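# Stack the black plate onto the white plate

## Task

Set the black plate down on top of the white plate so that no part of it sticks out past the white plate's rim; it must stay there by itself once the robot lets go, and the robot must release it and pull away at the end.

## Robot and tools

Robot: a single arm with seven joints (waist, shoulder, upper arm roll, elbow, forearm roll, wrist pitch, wrist roll) carrying a suction cup instead of fingers. The controlled point is the cup point: the middle of the cup's rim when nothing touches it. The cup opens along the cup point's own +z axis. About 7 cm back from the rim the tool body and its camera widen to roughly 8 cm sideways, so keep that part clear of plates and the table.

Frames: results report end_effector_position (metres) and end_effector_quat_wxyz in the scene frame. Its origin sits on the table surface under the arm base, +z is up, and +y is to the left when facing along +x. The base itself may be slightly tilted. Reported positions get less accurate at long reach. A "Hand target" line shows the pose the controller is currently heading for; a "pose unreachable" line means the clearance check (which treats any mount block or post as part of the arm) altered or refused the command.

execute_actions(actions): actions is a list of actions; each action is a list of up to 15 rows, one row per 1/30 s step, and a short action repeats its final row until 15 steps have passed (0.5 s per action). Each row has 7 numbers, all in [-1, 1], in this order: dx, dy, dz, rx, ry, rz, suction. The first six are an offset, not a pose: a target for the cup point measured from where it was at the start of that action (for the first action in a call, from the last pose a result reported), expressed in the cup point's own axes. Every row in an action refers to that same start, not to the row before. Scale: 1.0 equals 0.6 m for dx, dy, dz and 180 degrees for rx, ry, rz, which together form one rotation vector. Each step the command is clipped to at most 70 mm and 16 degrees away from the measured pose, and after the action the arm only continues to that clipped pose, so far targets need several actions. When position and orientation conflict, position wins. An empty list simply returns state and images.

Suction (7th number): +1 is full vacuum (about 55 kPa below ambient); smaller values request that fraction; 0.05 or less is off. It persists until changed.

move(target, speed, blocking): target is one 7-number row as above, an offset from the pose in the latest result that reported one, in cup axes, same scale; the suction value is applied at the start. The cup point is driven along a straight line, turning the short way, over 0.5 to 10 s (longer paths are cut off at 10 s). speed is in m/s, 0.002 to 0.5, default 0.25; rotation is capped at twice that in rad/s. The path ignores obstacles, and the real arm may lag, wander or overshoot the speed, mostly when nearly stretched out. Faster contact hits harder, and aiming deeper past a contact presses harder. The extra "move:" line reports the ending (done, off_target, moving, held, fault), any limits (paced = the sent pose was clipped; held = a check blocked some steps, after which the arm may lurch faster than speed) and the distance left to target. blocking=false returns after 0.5 s while motion continues; until a result shows the move finished, other moves and execute_actions are rejected, so call wait or stop first.

wait(seconds): 0 to 10 s, the arm keeps its last command; returns early if a running move finishes. stop(): brakes a running move (needs some distance when fast); suction is unaffected.

zoom_image(camera, region): camera is cam_high (672x504), cam_low (672x504) or cam_wrist (616x616, fisheye); region is [x0, y0, x1, y1] in pixels from the top-left, up to 504 by 504. Calibration lines (K, distortion, T_world_to_cam) may be given and can be off by a couple of degrees and some millimetres.

finished_scene(scene): ends the scene with the given number; irreversible, reports success and gives the next task.

Gripping: turn suction on and press the 29 mm rim flat onto a smooth region of the black plate, fully inside its edges and away from holes or seams. suction_measured shows achieved vacuum (near 0 if unsealed, up to 0.15 below the request if sealed); part_present turns 1 at 0.50 and back to 0 below 0.45. Under vacuum the cup shortens, so the held plate rides up to about 10 mm nearer the tool. To release, rest the plate on the white plate, set suction off, then lift at least 15 mm so the cup stops touching. A cup sealed on the table pins the tool until suction is switched off.

Cautions: a joint torque hitting its load limit (46.9 N m for the first four joints, 29.5 N m for the wrist joints) freezes the arm for 10 s and drops the rest of the call. Holding loads heats motors; MOTOR HOT appears at 60 °C and at 75 °C an OVER-TEMPERATURE FAULT lets the arm sag. Avoid dropping, slamming or shoving things, and never push anything off the table. Loose objects may get nudged occasionally, so check placement before finishing. Joint ranges: waist ±6.283, shoulder ±2.250, upper arm roll ±6.283, elbow ±2.580, forearm roll ±6.283, wrist pitch ±2.100, wrist roll ±6.283 rad.

Each tool is called by a JSON object that holds its "name" and its "arguments", one argument or row to a line.

## Session

{"name": "execute_actions", "arguments": {
  "actions": []
}}

Scene clock: 0.00 s.
end_effector_position=(+0.4518, -0.0063, +0.2200) suction_measured=0.01 part_present=0 end_effector_quat_wxyz=(-0.003, +0.002, +1.000, +0.007)
Joint positions: [-0.056  0.432  0.001  1.655  0.     1.055  3.089]
Joint velocities: [-0.    -0.001 -0.    -0.    -0.    -0.001  0.   ]
Motor temperatures (°C, as the motors report them): [30 28 28 28 39 42 37]
Hand target: +0.452, -0.006, +0.220; -0.003, +0.002, +1.000, +0.007

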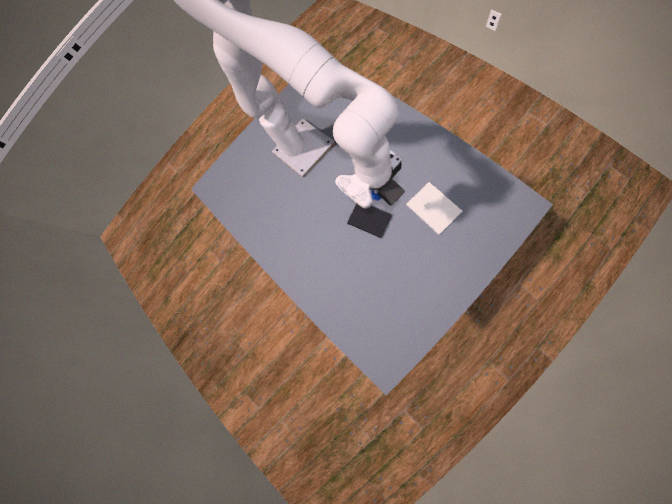

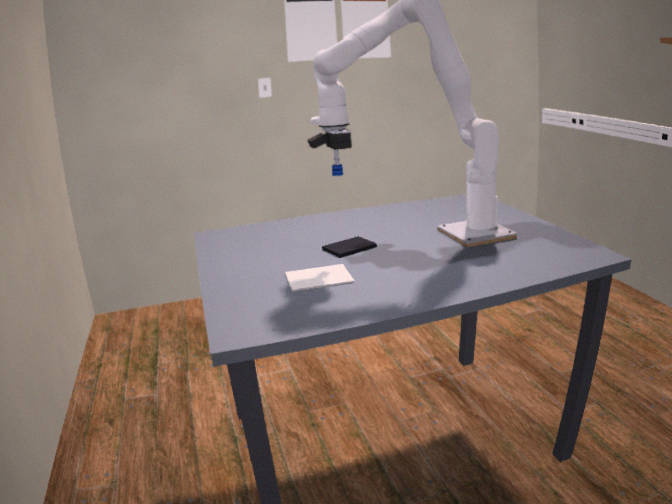

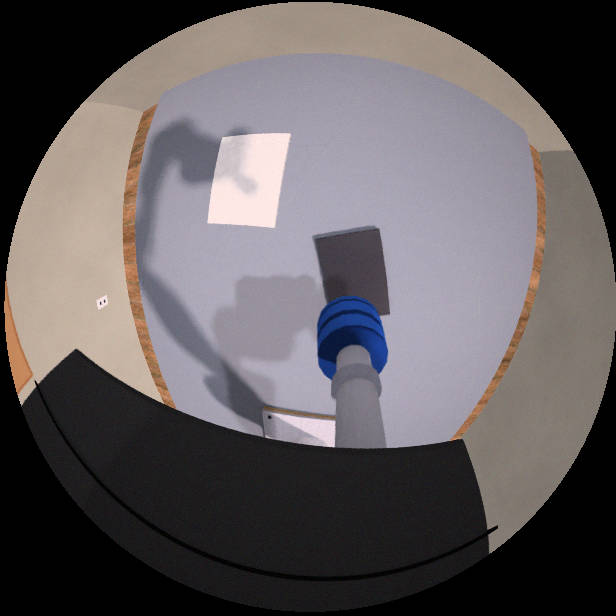

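{"name": "zoom_image", "arguments": {
  "camera": "cam_high",
  "region": [330,170,480,250]
}}

{"name": "zoom_image", "arguments": {
  "camera": "cam_wrist",
  "region": [190,120,410,330]
}}

{"name": "zoom_image", "arguments": {
  "camera": "cam_low",
  "region": [270,225,390,300]
}}

Region (330, 170, 480, 250) of cam_high's 672x504 image, scaled by 3.360, with more detail than that image has; it fills the top 269 rows of this view, and the rest is white.

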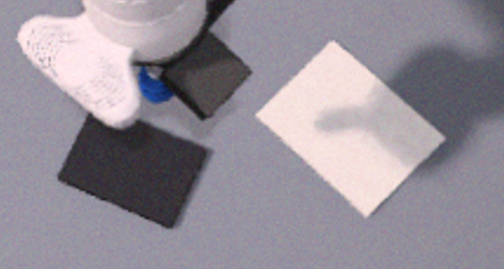

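Region (190, 120, 410, 330) of cam_wrist's 616x616 image, scaled by 2.291, with more detail than that image has; it fills the top 481 rows of this view, and the rest is white.

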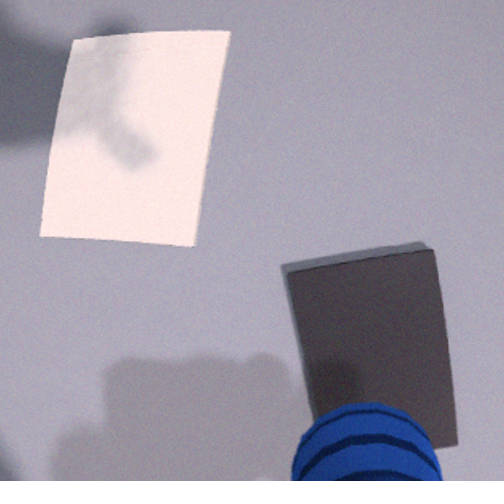

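Region (270, 225, 390, 300) of cam_low's 672x504 image, scaled by 4.200, with more detail than that image has; it fills the top 315 rows of this view, and the rest is white.

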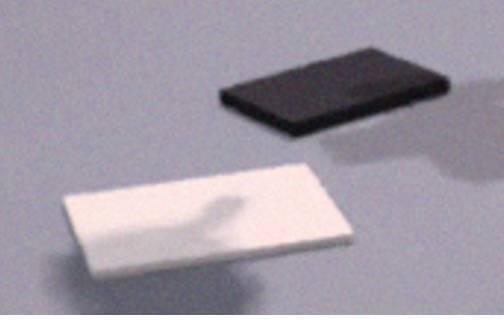

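{"name": "move", "arguments": {
  "target": [0.034,-0.041,0.3,0,0,0,1]
}}

Scene clock: 24.20 s.
end_effector_position=(+0.4304, -0.0281, +0.0398) suction_measured=0.01 part_present=0 end_effector_quat_wxyz=(-0.003, +0.002, +1.000, +0.007)
Joint positions: [ 0.001  0.708 -0.003  1.912  0.005  0.52   3.139]
Joint velocities: [ 0.001  0.004  0.    -0.001 -0.002 -0.001  0.   ]
Motor temperatures (°C, as the motors report them): [30 28 28 28 39 42 37]
Hand target: +0.430, -0.028, +0.040; -0.003, +0.002, +1.000, +0.007
Off the commanded pose: 0.000 m, 0 deg.
move: done
camera_calibration (this result's frames):
cam_wrist: T_world_to_cam=[[0.0812326, -0.988153, -0.130209, -0.041612], [-0.921788, -0.124172, 0.367271, 0.392522], [-0.379088, 0.0901911, -0.920955, 0.302861], [0, 0, 0, 1]] pos_world=[0.480013, -0.0196941, 0.129341]

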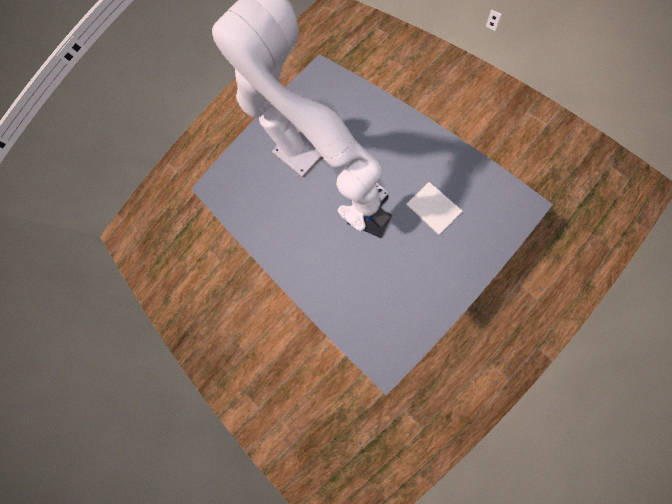

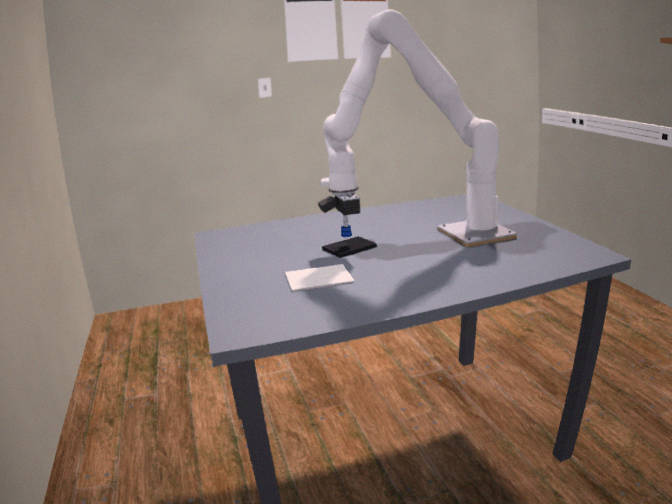

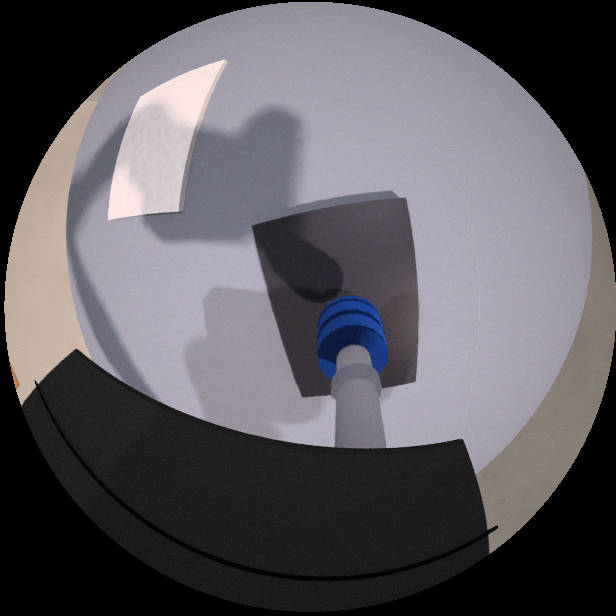

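{"name": "move", "arguments": {
  "target": [0,0,0.053,0,0,0,1],
  "speed": 0.04
}}

Scene clock: 26.40 s.
end_effector_position=(+0.4301, -0.0277, +0.0079) suction_measured=0.39 part_present=0 end_effector_quat_wxyz=(-0.003, +0.002, +1.000, +0.007)
Joint positions: [ 0.001  0.779 -0.003  1.92   0.007  0.441  3.137]
Joint velocities: [-0.     0.004  0.    -0.    -0.    -0.001 -0.   ]
Motor temperatures (°C, as the motors report them): [30 28 28 28 39 42 37]
Hand target: +0.430, -0.028, +0.008; -0.003, +0.002, +1.000, +0.007
Off the commanded pose: 0.000 m, 0 deg.
move: done
camera_calibration (this result's frames):
cam_wrist: T_world_to_cam=[[0.0812378, -0.988151, -0.13022, -0.0452802], [-0.921675, -0.124208, 0.367542, 0.403941], [-0.379362, 0.0901621, -0.920845, 0.273486], [0, 0, 0, 1]] pos_world=[0.479731, -0.019229, 0.0974758]

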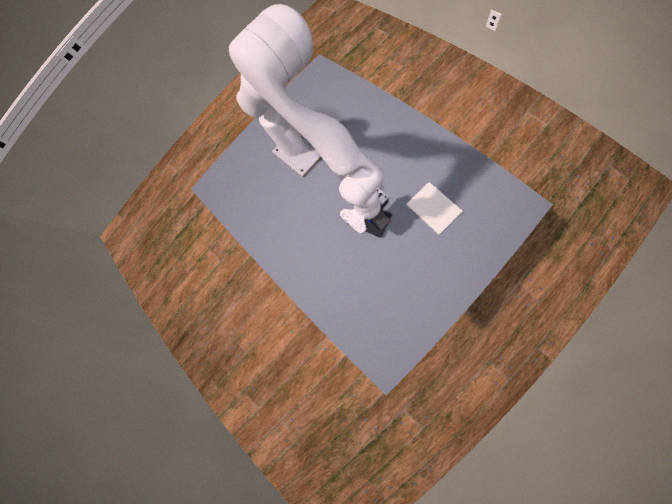

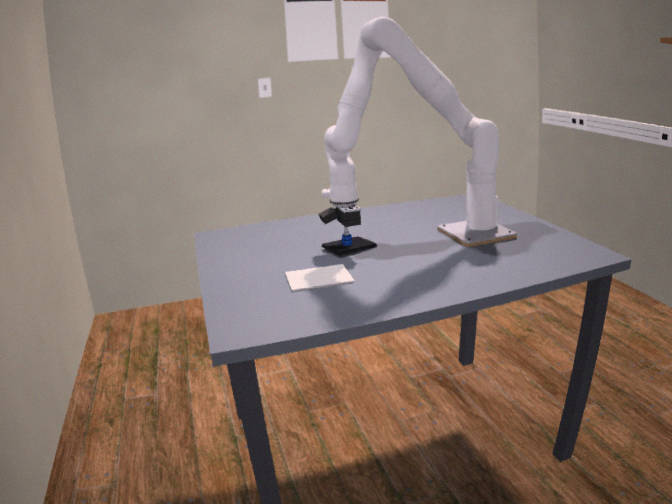

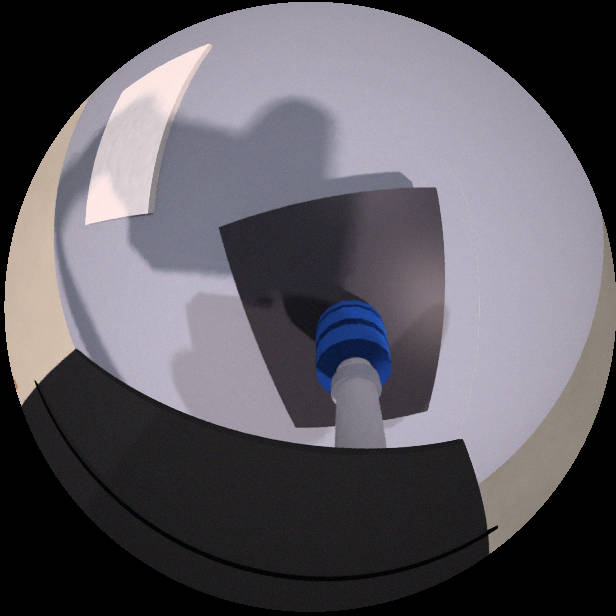

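{"name": "wait", "arguments": {
  "seconds": 1
}}

{"name": "move", "arguments": {
  "target": [0,0,-0.06,0,0,0,1],
  "speed": 0.1
}}

Scene clock: 28.73 s.
end_effector_position=(+0.4302, -0.0277, +0.0079) suction_measured=0.99 part_present=1 end_effector_quat_wxyz=(-0.003, +0.002, +1.000, +0.007)
Joint positions: [ 0.001  0.779 -0.003  1.92   0.007  0.441  3.137]
Joint velocities: [ 0.     0.001 -0.001  0.    -0.001 -0.001 -0.   ]
Motor temperatures (°C, as the motors report them): [30 28 28 28 39 42 37]
Hand target: +0.430, -0.028, +0.008; -0.003, +0.002, +1.000, +0.007
Off the commanded pose: 0.000 m, 0 deg.
wait: 1.00 s; at rest from the start
camera_calibration (this result's frames):
cam_wrist: T_world_to_cam=[[0.0812713, -0.988152, -0.130192, -0.0453058], [-0.92179, -0.1242, 0.367256, 0.404124], [-0.379074, 0.0901626, -0.920963, 0.27343], [0, 0, 0, 1]] pos_world=[0.47985, -0.0192297, 0.0975032]

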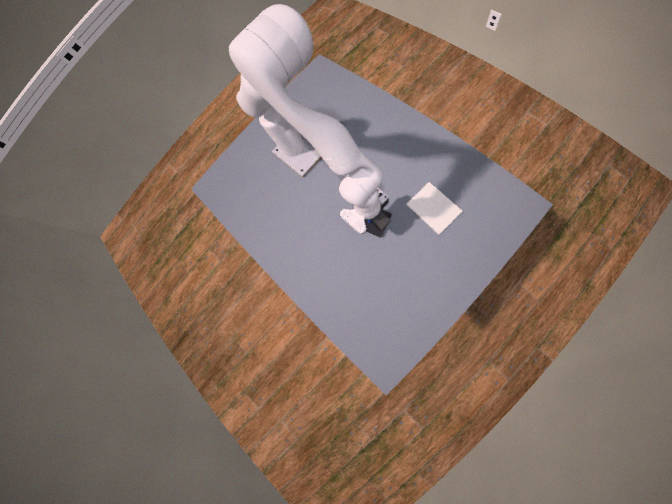

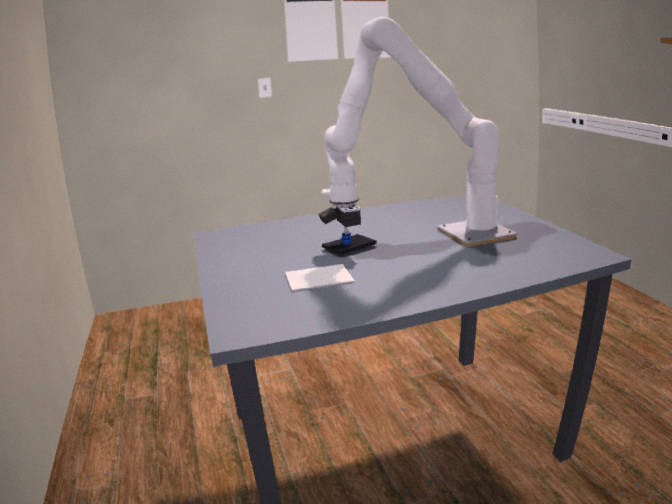

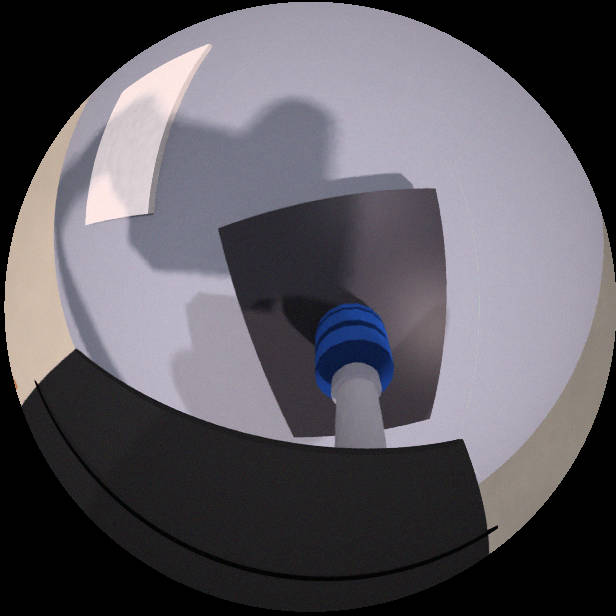

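Scene clock: 29.57 s.
end_effector_position=(+0.4303, -0.0282, +0.0438) suction_measured=0.99 part_present=1 end_effector_quat_wxyz=(-0.003, +0.002, +1.000, +0.007)
Joint positions: [ 0.001  0.699 -0.003  1.911  0.005  0.531  3.139]
Joint velocities: [-0.    -0.005 -0.    -0.001 -0.001  0.001  0.   ]
Motor temperatures (°C, as the motors report them): [30 28 28 28 39 42 37]
Hand target: +0.430, -0.028, +0.044; -0.003, +0.002, +1.000, +0.007
Off the commanded pose: 0.000 m, 0 deg.
move: done
camera_calibration (this result's frames):
cam_wrist: T_world_to_cam=[[0.0811815, -0.988153, -0.130244, -0.0411213], [-0.92166, -0.12417, 0.367594, 0.39092], [-0.379412, 0.0901986, -0.920821, 0.306654], [0, 0, 0, 1]] pos_world=[0.479982, -0.0197535, 0.133318]

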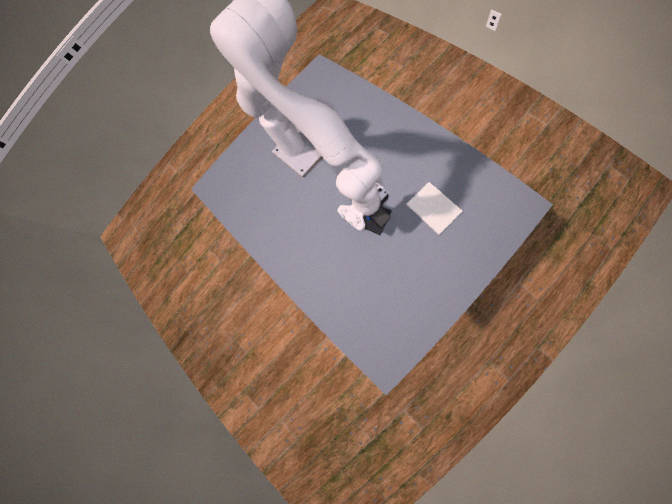

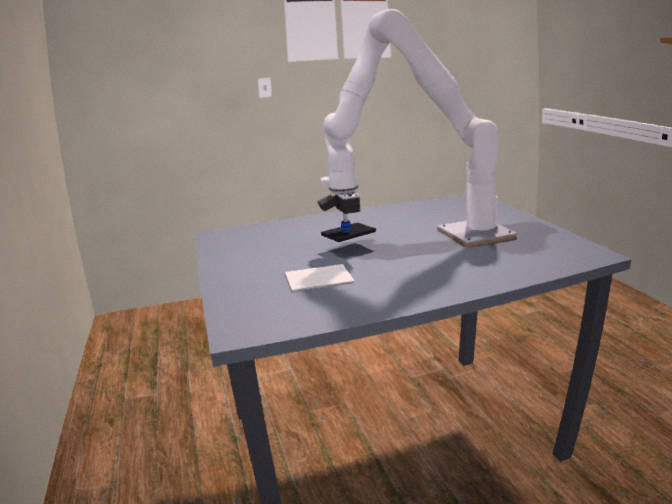

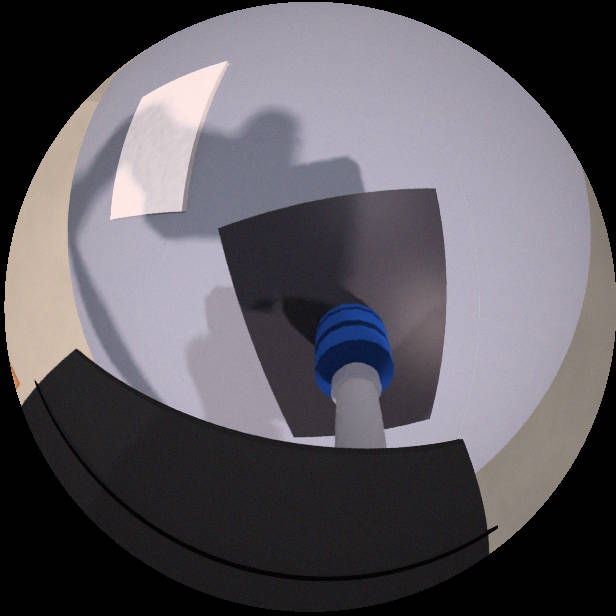

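{"name": "move", "arguments": {
  "target": [-0.227,0.29,0.02,0,0,0.116,1]
}}

Scene clock: 32.87 s.
end_effector_position=(+0.5677, +0.1451, +0.0342) suction_measured=0.99 part_present=1 end_effector_quat_wxyz=(-0.004, +0.183, +0.983, +0.007)
Joint positions: [-0.359  0.961  0.113  1.315 -0.12   0.87   2.563]
Joint velocities: [-0.004  0.012 -0.001 -0.01   0.002  0.008 -0.003]
Motor temperatures (°C, as the motors report them): [30 28 28 28 39 42 37]
Hand target: +0.568, +0.145, +0.034; -0.004, +0.183, +0.983, +0.006
Off the commanded pose: 0.001 m, 0 deg.
move: done
camera_calibration (this result's frames):
cam_wrist: T_world_to_cam=[[-0.276958, -0.952258, -0.128445, 0.315752], [-0.903808, 0.212786, 0.371285, 0.483409], [-0.326228, 0.21892, -0.919592, 0.285406], [0, 0, 0, 1]] pos_world=[0.617467, 0.135334, 0.123532]

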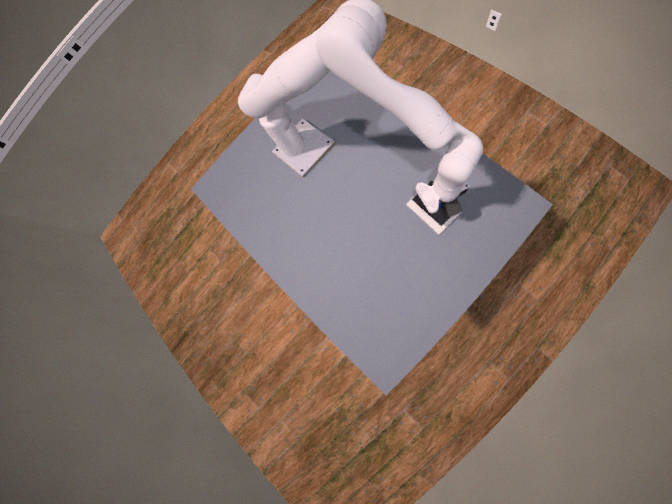

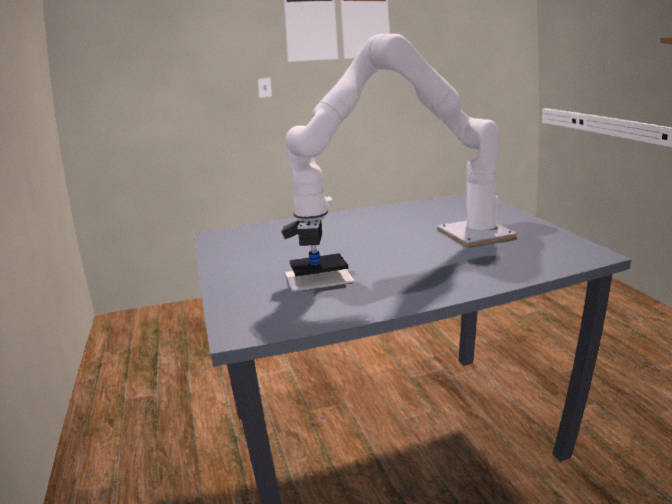

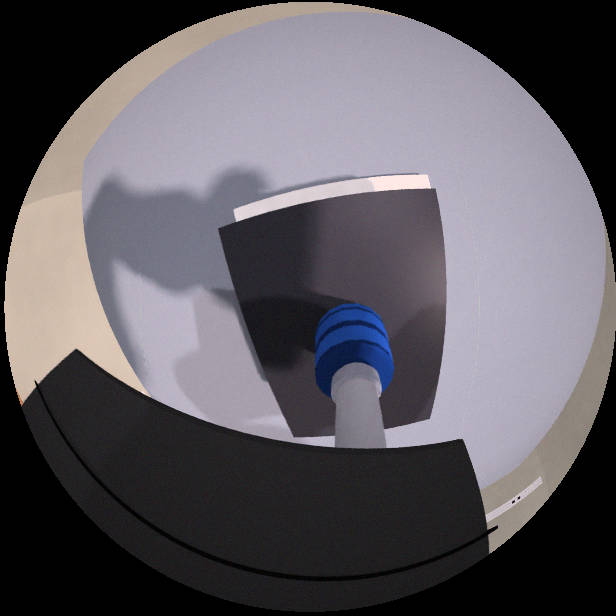

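{"name": "move", "arguments": {
  "target": [0,0,0.032,0,0,0,1],
  "speed": 0.04
}}

{"name": "zoom_image", "arguments": {
  "camera": "cam_low",
  "region": [270,235,370,300]
}}

Scene clock: 35.40 s.
end_effector_position=(+0.5676, +0.1454, +0.0151) suction_measured=0.99 part_present=1 end_effector_quat_wxyz=(-0.004, +0.183, +0.983, +0.007)
Joint positions: [-0.358  0.992  0.109  1.319 -0.123  0.835  2.565]
Joint velocities: [ 0.     0.002  0.    -0.     0.001 -0.003 -0.   ]
Motor temperatures (°C, as the motors report them): [30 28 28 28 39 42 37]
Hand target: +0.568, +0.145, +0.015; -0.004, +0.183, +0.983, +0.007
Off the commanded pose: 0.000 m, 0 deg.
move: done
camera_calibration (this result's frames):
cam_wrist: T_world_to_cam=[[-0.276895, -0.952262, -0.128555, 0.313569], [-0.90388, 0.212722, 0.371148, 0.490419], [-0.326084, 0.218967, -0.919632, 0.267726], [0, 0, 0, 1]] pos_world=[0.617407, 0.135654, 0.104502]

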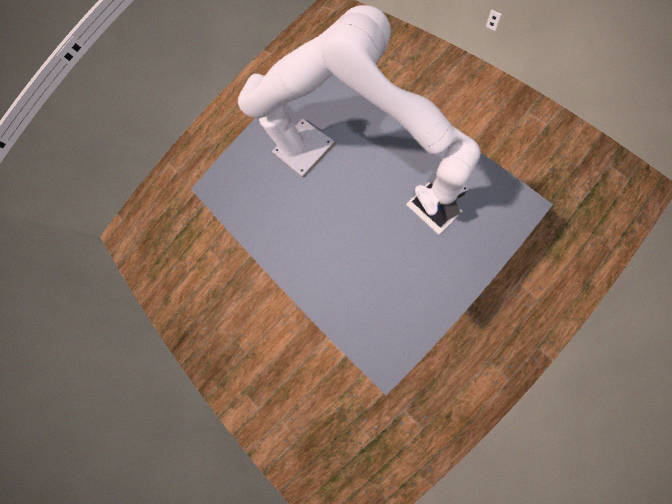

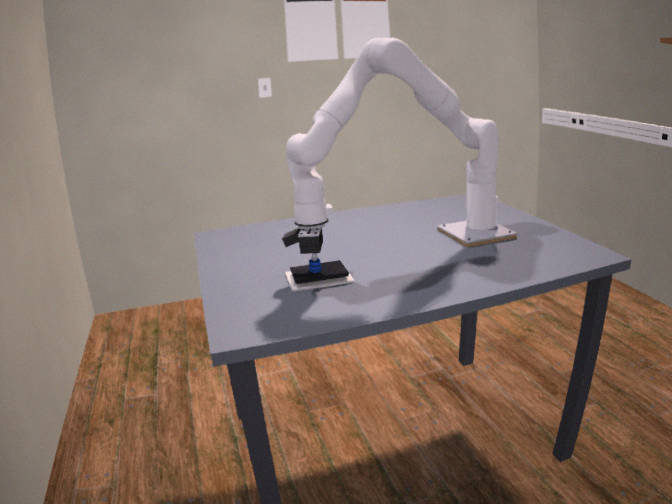

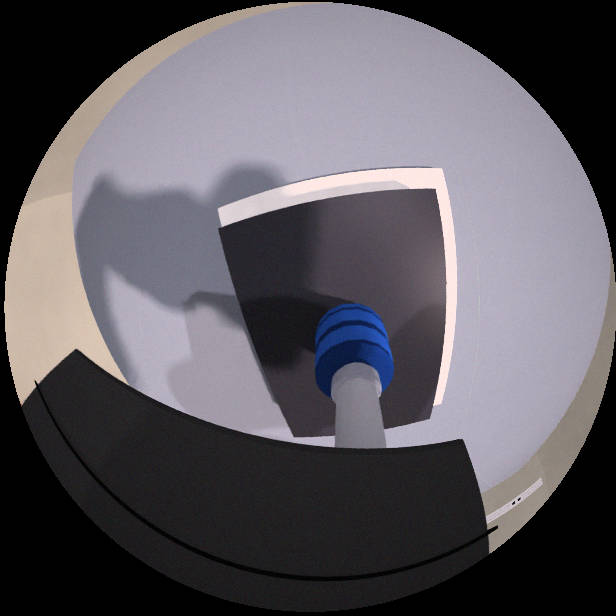

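Region (270, 235, 370, 300) of cam_low's 672x504 image, scaled by 5.040, with more detail than that image has; it fills the top 328 rows of this view, and the rest is white.

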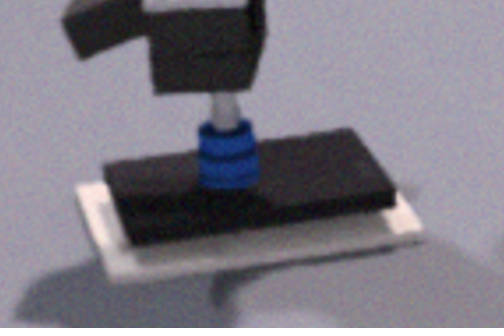

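{"name": "move", "arguments": {
  "target": [-0.0055,-0.005,0.008,0,0,0,1],
  "speed": 0.02
}}

{"name": "zoom_image", "arguments": {
  "camera": "cam_low",
  "region": [270,235,370,300]
}}

Scene clock: 40.20 s.
end_effector_position=(+0.5696, +0.1416, +0.0104) suction_measured=0.99 part_present=1 end_effector_quat_wxyz=(-0.004, +0.183, +0.983, +0.007)
Joint positions: [-0.349  1.002  0.108  1.315 -0.122  0.829  2.572]
Joint velocities: [ 0.002  0.    -0.    -0.001 -0.    -0.     0.001]
Motor temperatures (°C, as the motors report them): [30 29 28 28 39 42 37]
Hand target: +0.570, +0.142, +0.010; -0.004, +0.183, +0.983, +0.007
Off the commanded pose: 0.000 m, 0 deg.
move: done
camera_calibration (this result's frames):
cam_wrist: T_world_to_cam=[[-0.276808, -0.952283, -0.128586, 0.309789], [-0.903932, 0.212649, 0.371063, 0.494821], [-0.326013, 0.218946, -0.919662, 0.264783], [0, 0, 0, 1]] pos_world=[0.619359, 0.13181, 0.0997355]

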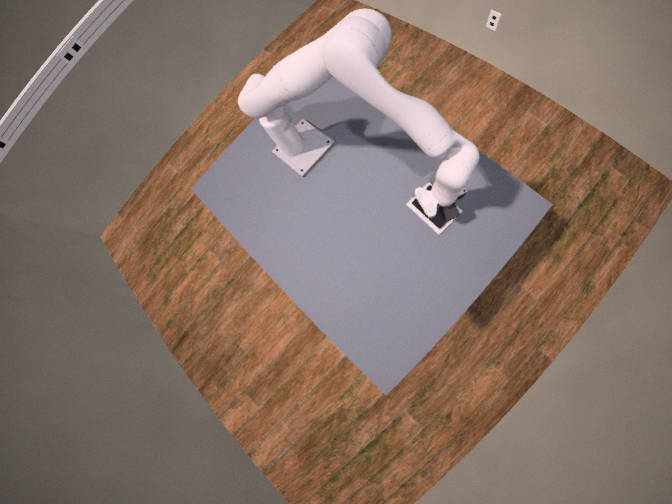

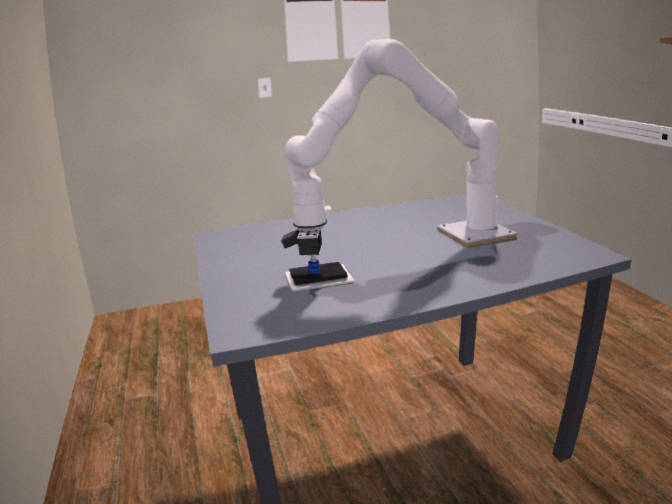

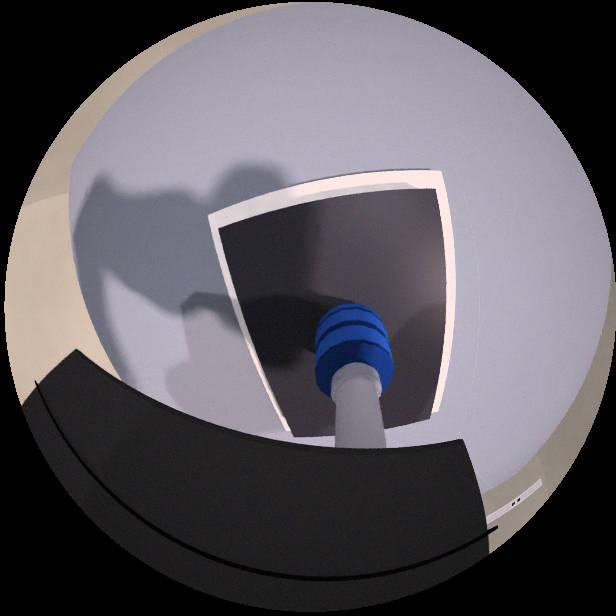

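Region (270, 235, 370, 300) of cam_low's 672x504 image, scaled by 5.040, with more detail than that image has; it fills the top 328 rows of this view, and the rest is white.

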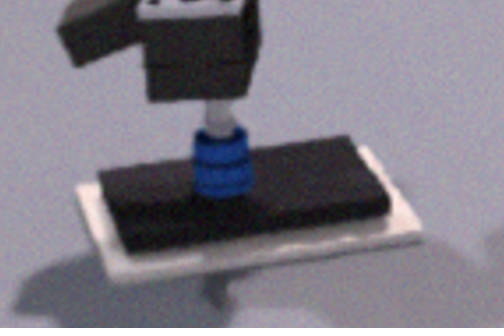

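{"name": "execute_actions", "arguments": {
  "actions": [
    [[0,0,0.004,0,0,0,1]],
    [[0,0,0,0,0,0,0]],
    [[0,0,0,0,0,0,0]]
  ]
}}

{"name": "move", "arguments": {
  "target": [0,0,-0.2,0,0,0,0]
}}

Scene clock: 43.27 s.
end_effector_position=(+0.5718, +0.1423, +0.0119) suction_measured=0.01 part_present=0 end_effector_quat_wxyz=(-0.001, +0.183, +0.983, +0.008)
Joint positions: [-0.349  0.999  0.108  1.314 -0.123  0.826  2.572]
Joint velocities: [-0.     0.    -0.001 -0.     0.001 -0.001 -0.   ]
Motor temperatures (°C, as the motors report them): [30 29 28 28 39 42 37]
Hand target: +0.571, +0.142, +0.010; -0.002, +0.183, +0.983, +0.008
Off the commanded pose: 0.002 m, 0 deg.
camera_calibration (this result's frames):
cam_wrist: T_world_to_cam=[[-0.275961, -0.952006, -0.1324, 0.310804], [-0.906333, 0.211875, 0.365608, 0.497661], [-0.320008, 0.220892, -0.921304, 0.26311], [0, 0, 0, 1]] pos_world=[0.621014, 0.132327, 0.101607]

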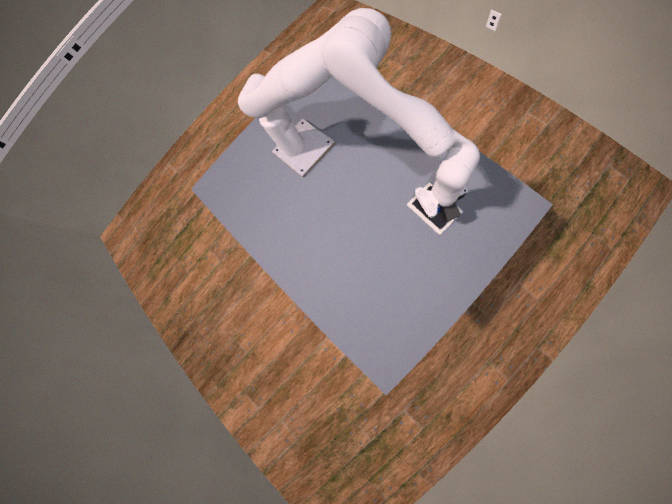

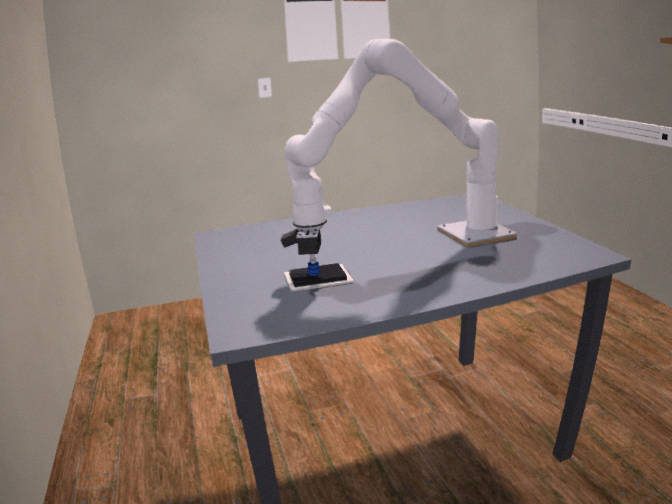

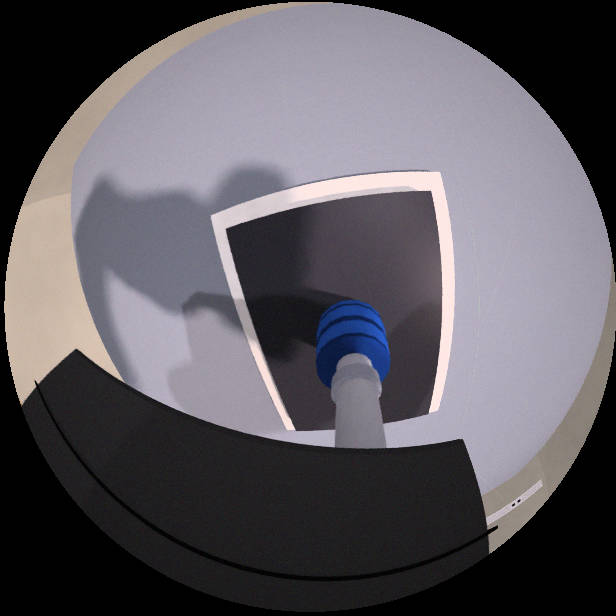

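Scene clock: 44.27 s.
end_effector_position=(+0.5715, +0.1402, +0.1318) suction_measured=0.01 part_present=0 end_effector_quat_wxyz=(-0.001, +0.183, +0.983, +0.008)
Joint positions: [-0.359  0.825  0.128  1.246 -0.107  1.068  2.56 ]
Joint velocities: [-0.    -0.002 -0.    -0.001 -0.    -0.    -0.   ]
Motor temperatures (°C, as the motors report them): [30 29 28 28 39 42 37]
Hand target: +0.572, +0.140, +0.132; -0.001, +0.183, +0.983, +0.008
Off the commanded pose: 0.000 m, 0 deg.
move: done
camera_calibration (this result's frames):
cam_wrist: T_world_to_cam=[[-0.276129, -0.951979, -0.132247, 0.324628], [-0.906232, 0.212049, 0.365757, 0.453881], [-0.32015, 0.220842, -0.921267, 0.374024], [0, 0, 0, 1]] pos_world=[0.620704, 0.130193, 0.221497]

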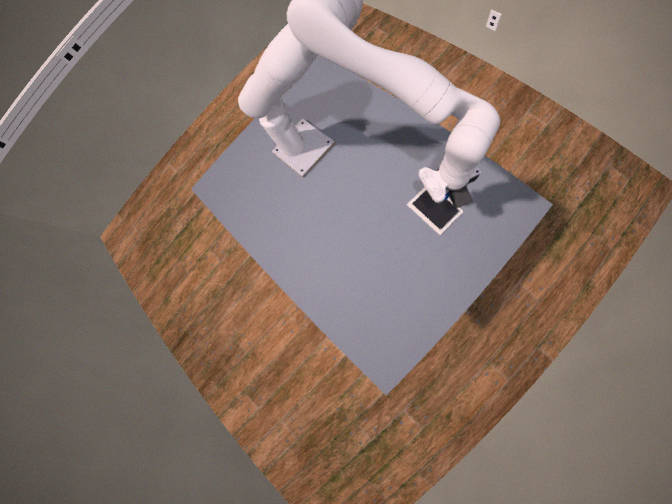

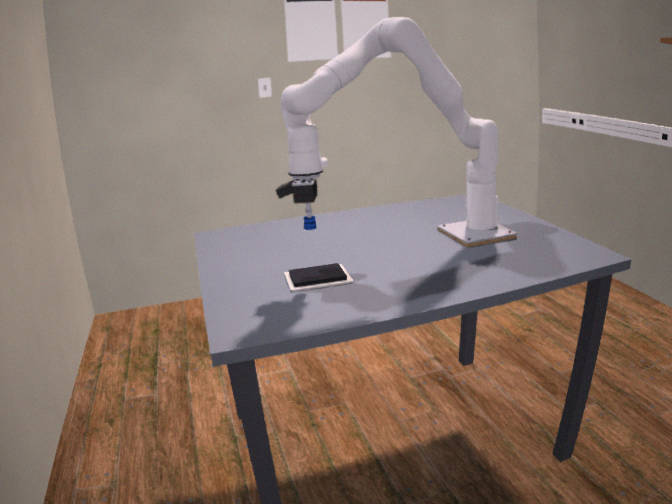

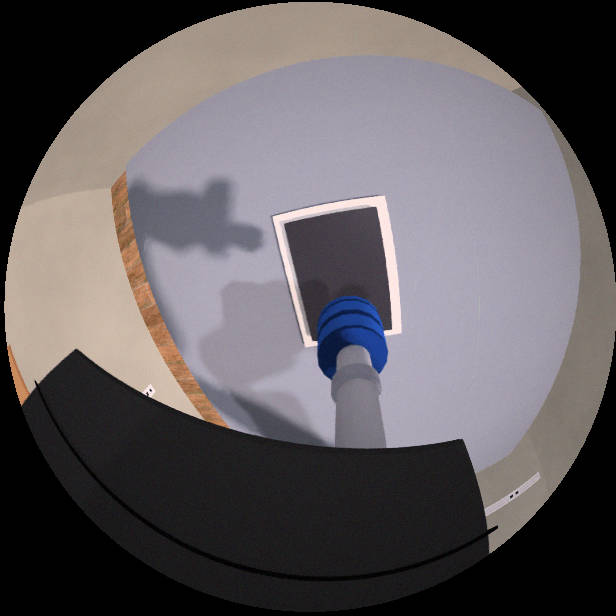

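{"name": "finished_scene", "arguments": {
  "scene": 1
}}

The scene is finished: the task was done.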